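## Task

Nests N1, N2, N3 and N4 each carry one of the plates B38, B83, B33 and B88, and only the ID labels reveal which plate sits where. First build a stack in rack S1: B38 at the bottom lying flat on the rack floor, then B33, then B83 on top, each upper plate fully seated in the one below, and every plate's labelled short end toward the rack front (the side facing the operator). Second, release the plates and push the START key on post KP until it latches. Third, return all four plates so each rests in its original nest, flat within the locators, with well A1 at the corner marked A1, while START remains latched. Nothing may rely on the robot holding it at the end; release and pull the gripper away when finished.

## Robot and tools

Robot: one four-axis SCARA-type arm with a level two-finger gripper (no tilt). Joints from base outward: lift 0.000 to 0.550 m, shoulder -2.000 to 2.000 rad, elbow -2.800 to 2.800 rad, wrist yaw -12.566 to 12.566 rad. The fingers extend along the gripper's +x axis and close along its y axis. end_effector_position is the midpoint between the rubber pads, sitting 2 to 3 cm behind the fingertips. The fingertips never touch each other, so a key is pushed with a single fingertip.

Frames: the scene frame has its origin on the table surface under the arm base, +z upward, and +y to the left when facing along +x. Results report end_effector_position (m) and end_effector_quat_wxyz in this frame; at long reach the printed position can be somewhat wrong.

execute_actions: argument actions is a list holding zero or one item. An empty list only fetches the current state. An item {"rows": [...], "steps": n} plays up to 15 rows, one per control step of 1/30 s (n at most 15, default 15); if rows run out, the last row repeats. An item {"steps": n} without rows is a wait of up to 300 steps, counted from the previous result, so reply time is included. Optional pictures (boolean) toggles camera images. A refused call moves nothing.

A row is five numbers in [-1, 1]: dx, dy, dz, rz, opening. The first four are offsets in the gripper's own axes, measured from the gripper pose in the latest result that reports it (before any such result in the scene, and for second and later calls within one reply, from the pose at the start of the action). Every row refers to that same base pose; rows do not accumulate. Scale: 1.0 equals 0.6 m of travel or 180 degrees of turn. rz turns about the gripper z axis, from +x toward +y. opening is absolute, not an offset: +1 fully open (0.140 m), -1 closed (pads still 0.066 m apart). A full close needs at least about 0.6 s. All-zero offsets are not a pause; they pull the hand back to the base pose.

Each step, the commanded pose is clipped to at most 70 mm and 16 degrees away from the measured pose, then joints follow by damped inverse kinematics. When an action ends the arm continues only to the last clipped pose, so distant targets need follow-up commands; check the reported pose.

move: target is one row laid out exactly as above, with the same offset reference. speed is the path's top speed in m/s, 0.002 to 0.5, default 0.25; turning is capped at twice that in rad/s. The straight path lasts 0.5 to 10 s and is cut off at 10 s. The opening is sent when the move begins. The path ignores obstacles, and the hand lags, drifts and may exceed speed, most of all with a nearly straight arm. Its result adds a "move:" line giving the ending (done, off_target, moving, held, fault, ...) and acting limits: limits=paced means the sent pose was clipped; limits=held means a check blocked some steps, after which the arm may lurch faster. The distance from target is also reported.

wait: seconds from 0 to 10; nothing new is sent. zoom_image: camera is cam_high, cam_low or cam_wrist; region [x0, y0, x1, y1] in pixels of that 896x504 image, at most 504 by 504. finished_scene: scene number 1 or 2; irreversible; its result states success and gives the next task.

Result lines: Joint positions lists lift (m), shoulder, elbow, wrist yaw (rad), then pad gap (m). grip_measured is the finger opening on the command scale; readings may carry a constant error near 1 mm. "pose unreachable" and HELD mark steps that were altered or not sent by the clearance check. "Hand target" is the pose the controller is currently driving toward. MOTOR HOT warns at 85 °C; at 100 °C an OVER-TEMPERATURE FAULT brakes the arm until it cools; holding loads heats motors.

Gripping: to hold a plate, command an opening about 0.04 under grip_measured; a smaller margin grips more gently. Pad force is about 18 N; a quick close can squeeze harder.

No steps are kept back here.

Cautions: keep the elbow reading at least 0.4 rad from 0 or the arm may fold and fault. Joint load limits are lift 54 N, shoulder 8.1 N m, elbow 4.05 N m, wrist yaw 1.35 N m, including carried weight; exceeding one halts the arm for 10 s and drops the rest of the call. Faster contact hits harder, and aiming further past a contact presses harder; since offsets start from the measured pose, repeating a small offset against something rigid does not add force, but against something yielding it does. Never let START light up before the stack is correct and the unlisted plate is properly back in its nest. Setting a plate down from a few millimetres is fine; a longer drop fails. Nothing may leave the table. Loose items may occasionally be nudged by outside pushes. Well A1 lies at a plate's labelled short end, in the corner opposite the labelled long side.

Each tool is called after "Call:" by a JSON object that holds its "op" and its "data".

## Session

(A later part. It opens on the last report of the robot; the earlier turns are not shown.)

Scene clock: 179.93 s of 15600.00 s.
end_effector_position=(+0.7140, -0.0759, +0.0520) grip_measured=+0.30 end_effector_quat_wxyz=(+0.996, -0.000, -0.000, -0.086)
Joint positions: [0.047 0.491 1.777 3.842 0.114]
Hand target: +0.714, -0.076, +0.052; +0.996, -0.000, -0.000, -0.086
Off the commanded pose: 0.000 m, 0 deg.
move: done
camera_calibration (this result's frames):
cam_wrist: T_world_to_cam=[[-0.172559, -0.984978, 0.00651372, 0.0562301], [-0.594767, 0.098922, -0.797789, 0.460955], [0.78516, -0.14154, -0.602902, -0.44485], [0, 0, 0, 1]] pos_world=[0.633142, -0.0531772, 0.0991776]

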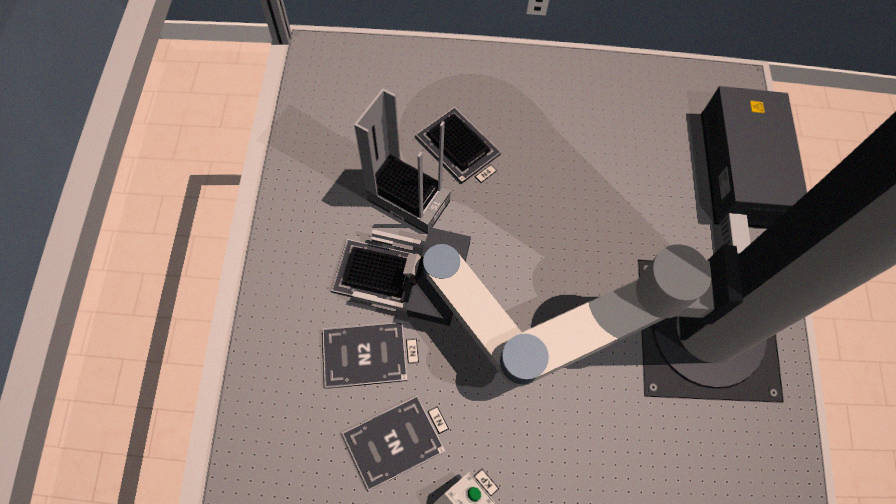

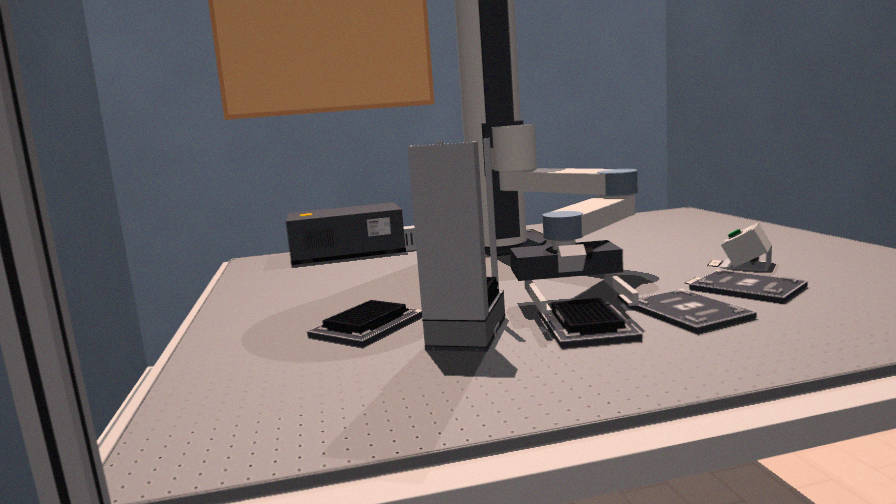

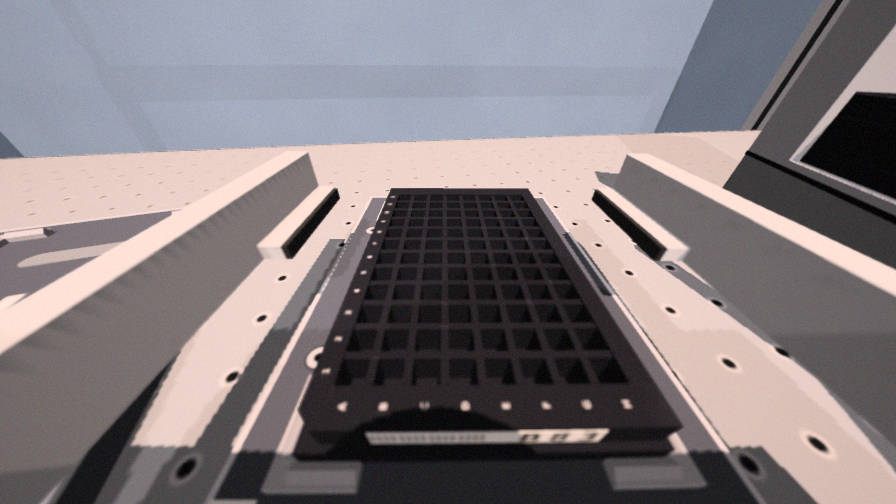

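Call:
{"op": "move", "data": {"target": [0.0003,0.0007,-0.037,0.002,0.3], "speed": 0.05}}

Call:
{"op": "move", "data": {"target": [0,0,0,0,-0.4]}}

Call:
{"op": "move", "data": {"target": [0,0,0,0,-0.55]}}

Call:
{"op": "move", "data": {"target": [0,0,0.03,0,-0.55], "speed": 0.05}}

Call:
{"op": "move", "data": {"target": [0,0,0.49,0,-0.55], "speed": 0.35}}

Scene clock: 185.83 s of 15600.00 s.
end_effector_position=(+0.7142, -0.0755, +0.0297) grip_measured=+0.30 end_effector_quat_wxyz=(+0.997, -0.000, -0.000, -0.083)
Joint positions: [0.025 0.49  1.778 3.849 0.114]
Hand target: +0.714, -0.075, +0.030; +0.997, -0.000, -0.000, -0.083
Off the commanded pose: 0.000 m, 0 deg.
After step 90, 2.17 s passed at rest.
move: done
camera_calibration (this result's frames):
cam_wrist: T_world_to_cam=[[-0.166525, -0.986016, 0.00651372, 0.0524357], [-0.595361, 0.0952783, -0.797789, 0.443439], [0.786012, -0.13673, -0.602902, -0.458645], [0, 0, 0, 1]] pos_world=[0.633238, -0.053258, 0.0769108]

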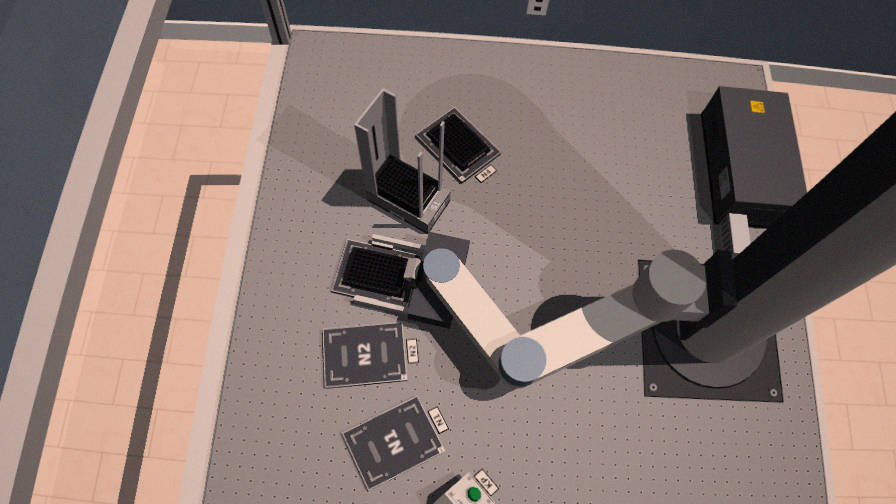

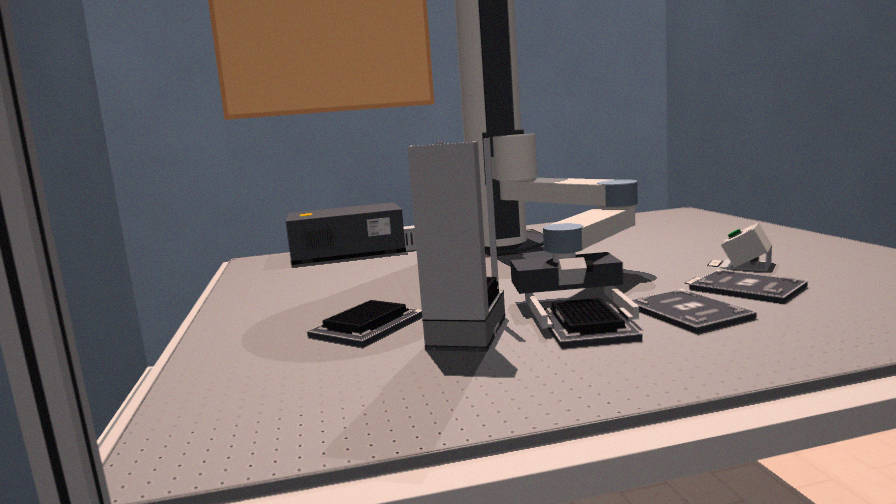

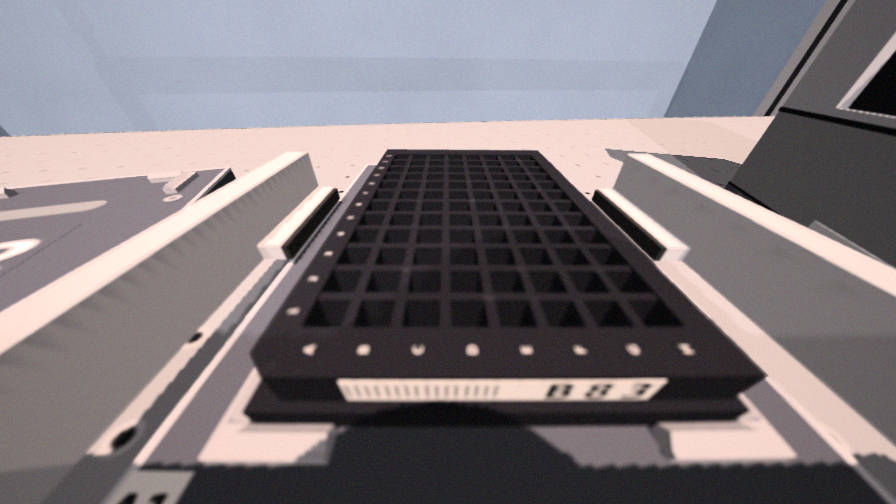

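Scene clock: 186.33 s of 15600.00 s.
end_effector_position=(+0.7142, -0.0754, +0.0297) grip_measured=-0.40 end_effector_quat_wxyz=(+0.997, -0.000, -0.000, -0.083)
Joint positions: [0.025 0.49  1.778 3.849 0.088]
Hand target: +0.714, -0.075, +0.030; +0.997, -0.000, -0.000, -0.083
Off the commanded pose: 0.000 m, 0 deg.
move: done
camera_calibration (this result's frames):
cam_wrist: T_world_to_cam=[[-0.166507, -0.986019, 0.00651372, 0.0524315], [-0.595363, 0.0952677, -0.797789, 0.443439], [0.786014, -0.136716, -0.602902, -0.458645], [0, 0, 0, 1]] pos_world=[0.633239, -0.0532509, 0.0769109]

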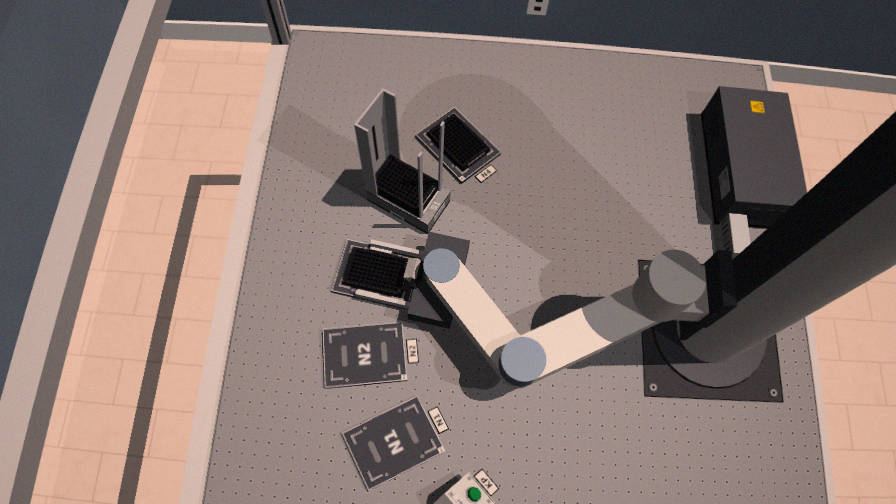

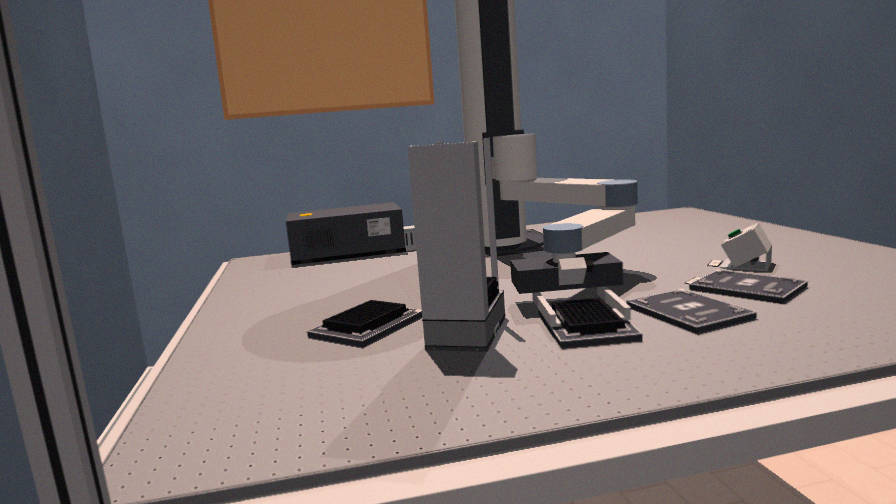

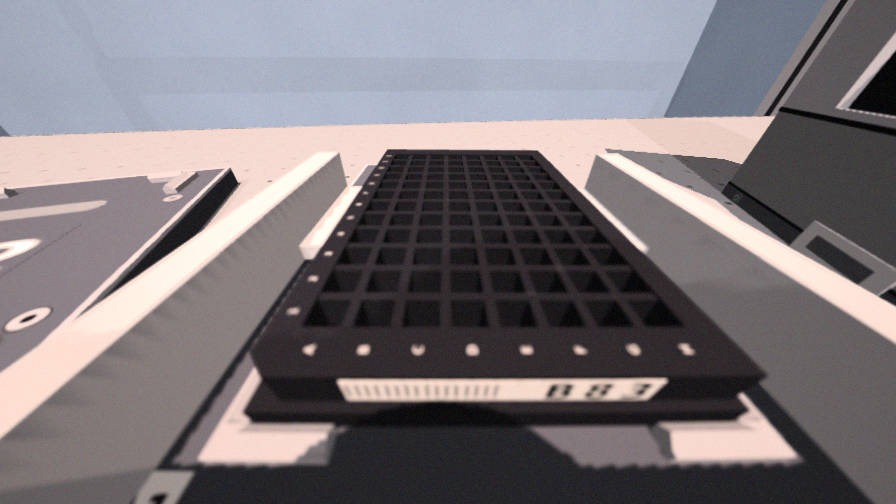

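Scene clock: 186.83 s of 15600.00 s.
end_effector_position=(+0.7142, -0.0754, +0.0297) grip_measured=-0.49 end_effector_quat_wxyz=(+0.997, -0.000, -0.000, -0.083)
Joint positions: [0.025 0.49  1.778 3.849 0.085]
Hand target: +0.714, -0.075, +0.030; +0.997, -0.000, -0.000, -0.083
Off the commanded pose: 0.000 m, 0 deg.
move: done
camera_calibration (this result's frames):
cam_wrist: T_world_to_cam=[[-0.166503, -0.986019, 0.00651372, 0.0524291], [-0.595364, 0.0952653, -0.797789, 0.443439], [0.786015, -0.136712, -0.602902, -0.458646], [0, 0, 0, 1]] pos_world=[0.633239, -0.0532508, 0.0769109]

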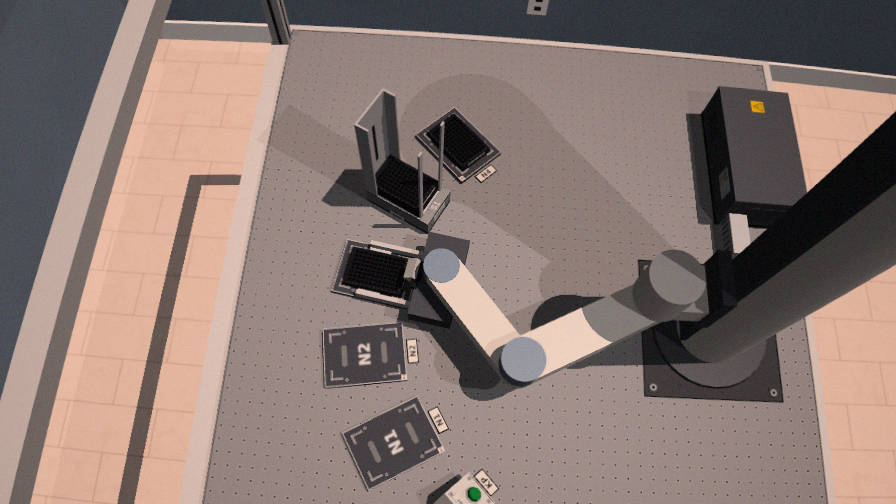

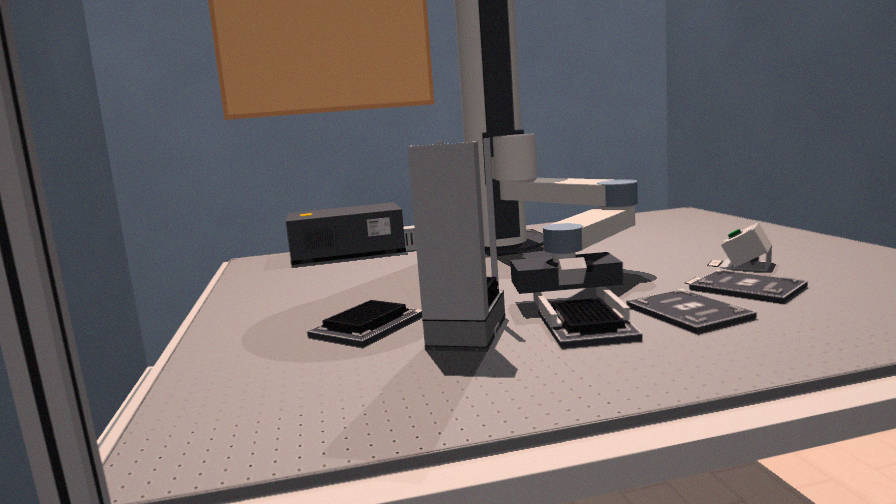

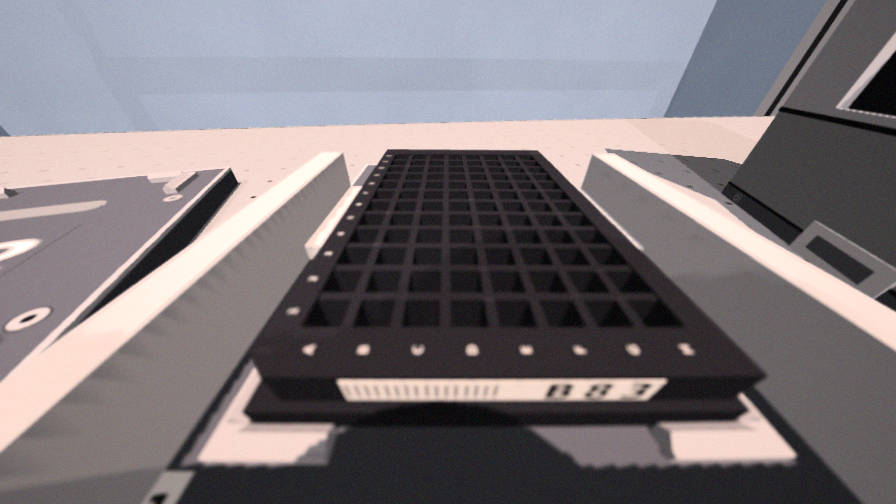

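Scene clock: 187.53 s of 15600.00 s.
end_effector_position=(+0.7142, -0.0754, +0.0478) grip_measured=-0.49 end_effector_quat_wxyz=(+0.997, -0.000, -0.000, -0.083)
Joint positions: [0.043 0.49  1.778 3.849 0.085]
Hand target: +0.714, -0.075, +0.048; +0.997, -0.000, -0.000, -0.083
Off the commanded pose: 0.000 m, 0 deg.
move: done
camera_calibration (this result's frames):
cam_wrist: T_world_to_cam=[[-0.166496, -0.986021, 0.00651372, 0.0523086], [-0.595364, 0.095261, -0.797789, 0.457843], [0.786016, -0.136707, -0.602902, -0.447762], [0, 0, 0, 1]] pos_world=[0.63324, -0.0532493, 0.0949652]

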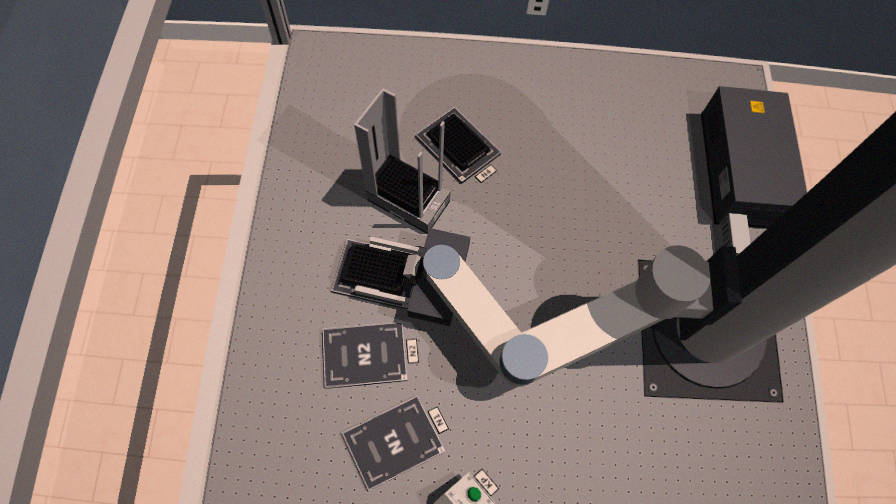

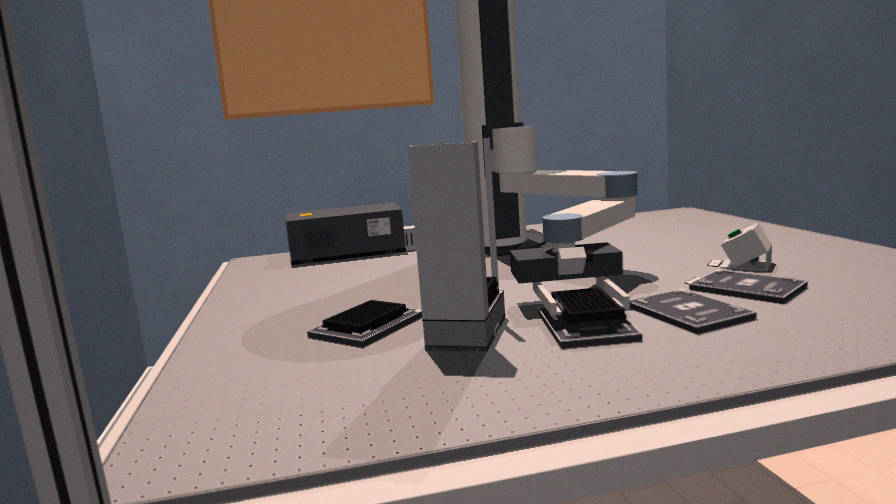

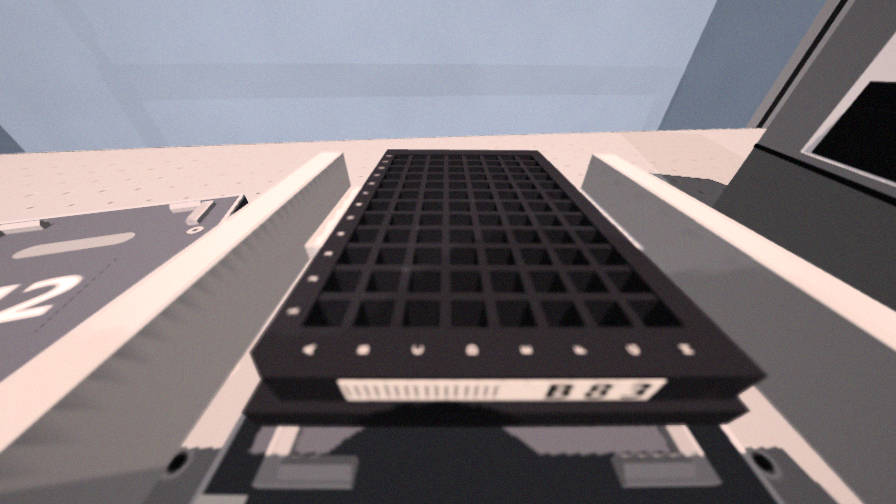

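Scene clock: 188.90 s of 15600.00 s.
end_effector_position=(+0.7142, -0.0754, +0.3418) grip_measured=-0.49 end_effector_quat_wxyz=(+0.997, -0.000, -0.000, -0.083)
Joint positions: [0.337 0.49  1.778 3.849 0.085]
Hand target: +0.714, -0.075, +0.342; +0.997, -0.000, -0.000, -0.083
Off the commanded pose: 0.000 m, 0 deg.
move: done
camera_calibration (this result's frames):
cam_wrist: T_world_to_cam=[[-0.166479, -0.986024, 0.00651372, 0.0503837], [-0.595366, 0.0952505, -0.797789, 0.692441], [0.786018, -0.136693, -0.602902, -0.270481], [0, 0, 0, 1]] pos_world=[0.633247, -0.0532487, 0.389019]

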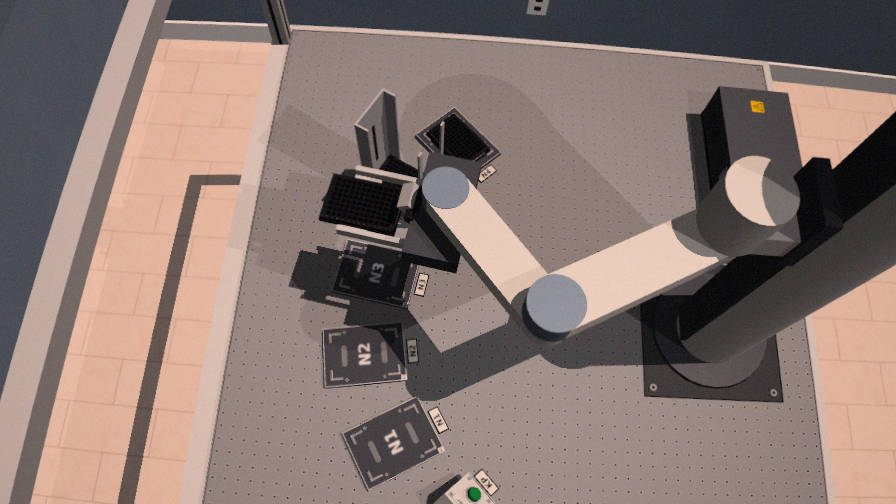

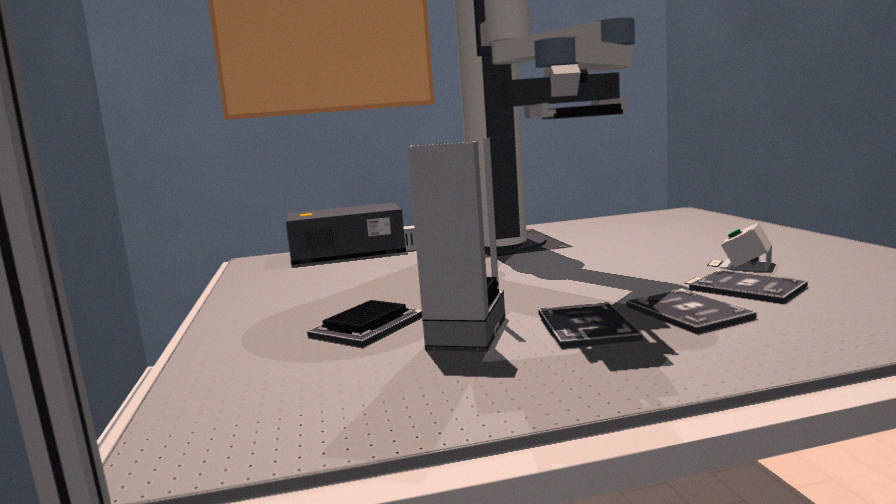

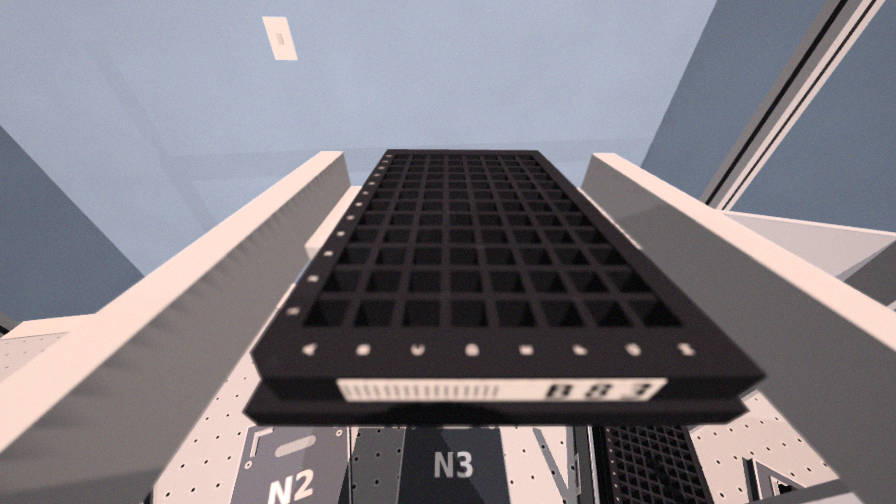

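Call:
{"op": "move", "data": {"target": [-0.0213,-0.3157,-0.02,-0.1041,-0.55], "speed": 0.3}}

Call:
{"op": "move", "data": {"target": [0,0,-0.03,0,-0.55], "speed": 0.02}}

Scene clock: 194.03 s of 15600.00 s.
end_effector_position=(+0.6703, -0.2603, +0.3298) grip_measured=-0.49 end_effector_quat_wxyz=(+0.970, -0.000, -0.000, -0.244)
Joint positions: [0.325 0.097 1.873 3.82  0.085]
Hand target: +0.670, -0.260, +0.330; +0.970, -0.000, -0.000, -0.244
Off the commanded pose: 0.000 m, 0 deg.
After step 90, 1.07 s passed at rest.
move: done
camera_calibration (this result's frames):
cam_wrist: T_world_to_cam=[[-0.474513, -0.880224, 0.00651372, 0.0948999], [-0.533177, 0.281523, -0.797789, 0.681104], [0.700399, -0.382034, -0.602902, -0.274865], [0, 0, 0, 1]] pos_world=[0.600696, -0.213221, 0.377042]

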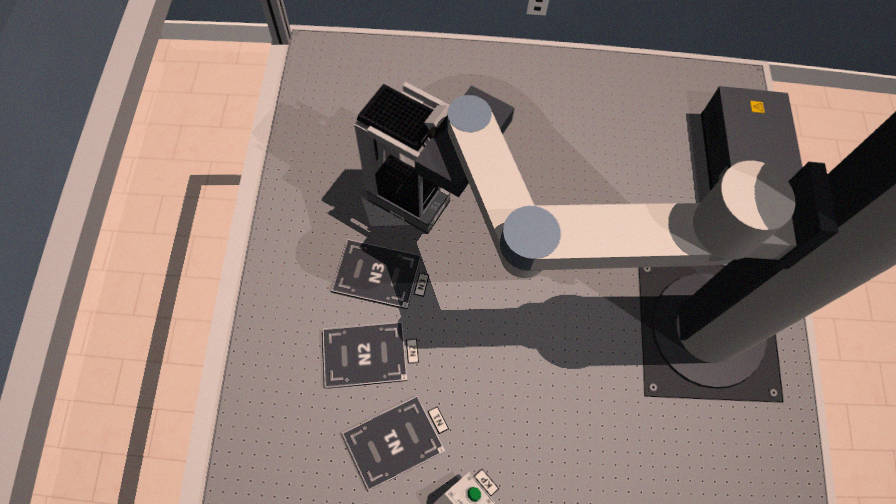

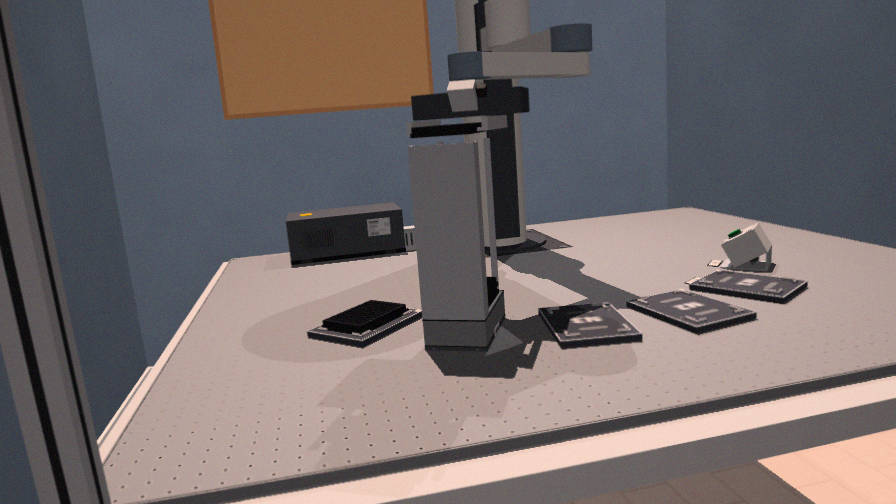

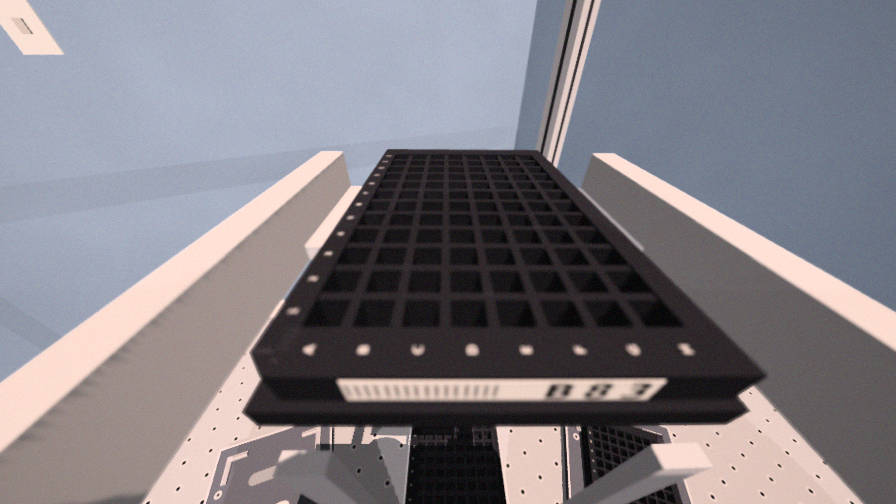

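Scene clock: 195.17 s of 15600.00 s.
end_effector_position=(+0.6705, -0.2601, +0.3118) grip_measured=-0.49 end_effector_quat_wxyz=(+0.970, -0.000, -0.000, -0.244)
Joint positions: [0.307 0.097 1.873 3.82  0.085]
Hand target: +0.670, -0.260, +0.312; +0.970, -0.000, -0.000, -0.244
Off the commanded pose: 0.000 m, 0 deg.
move: done
camera_calibration (this result's frames):
cam_wrist: T_world_to_cam=[[-0.473515, -0.880762, 0.00651372, 0.0944663], [-0.533496, 0.280918, -0.797789, 0.666831], [0.700832, -0.38124, -0.602902, -0.285885], [0, 0, 0, 1]] pos_world=[0.60084, -0.213114, 0.359015]

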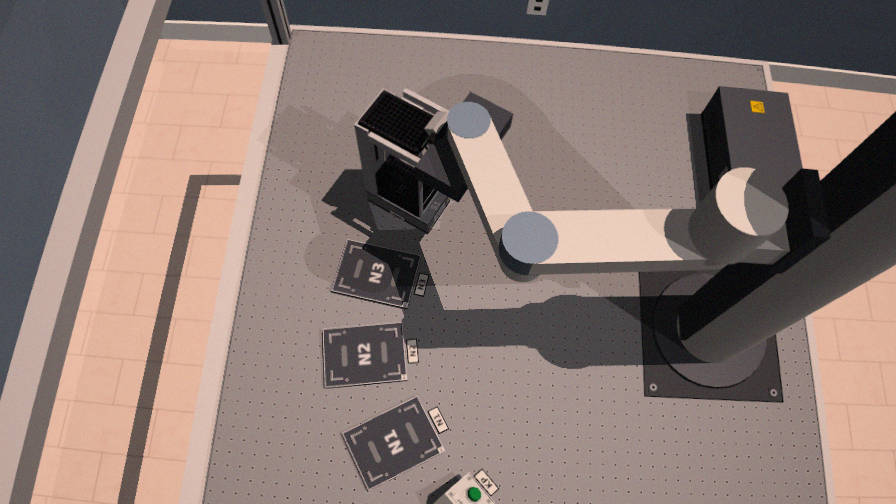

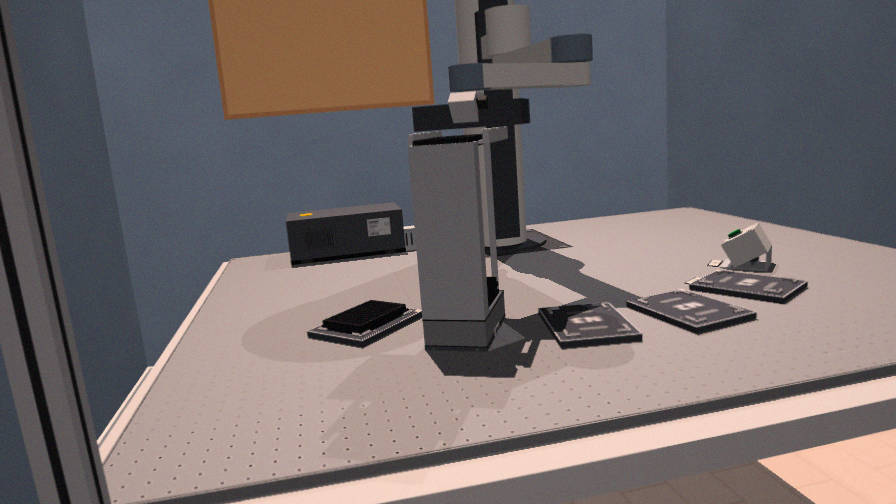

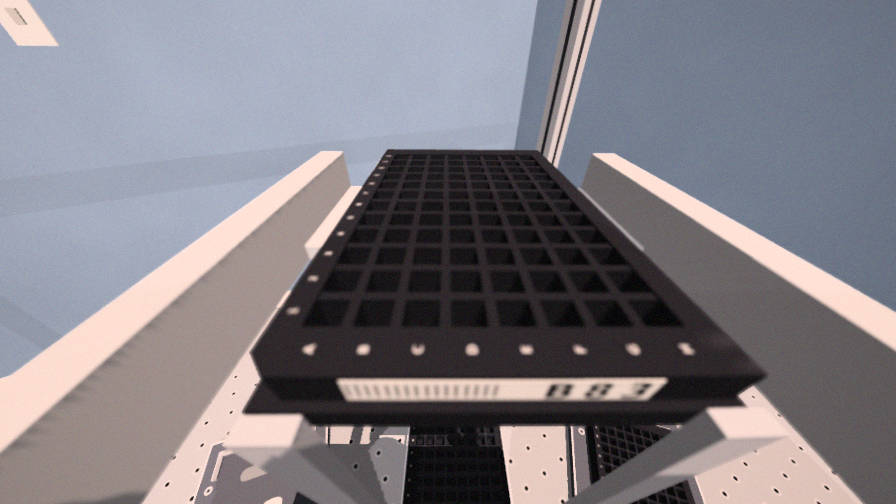

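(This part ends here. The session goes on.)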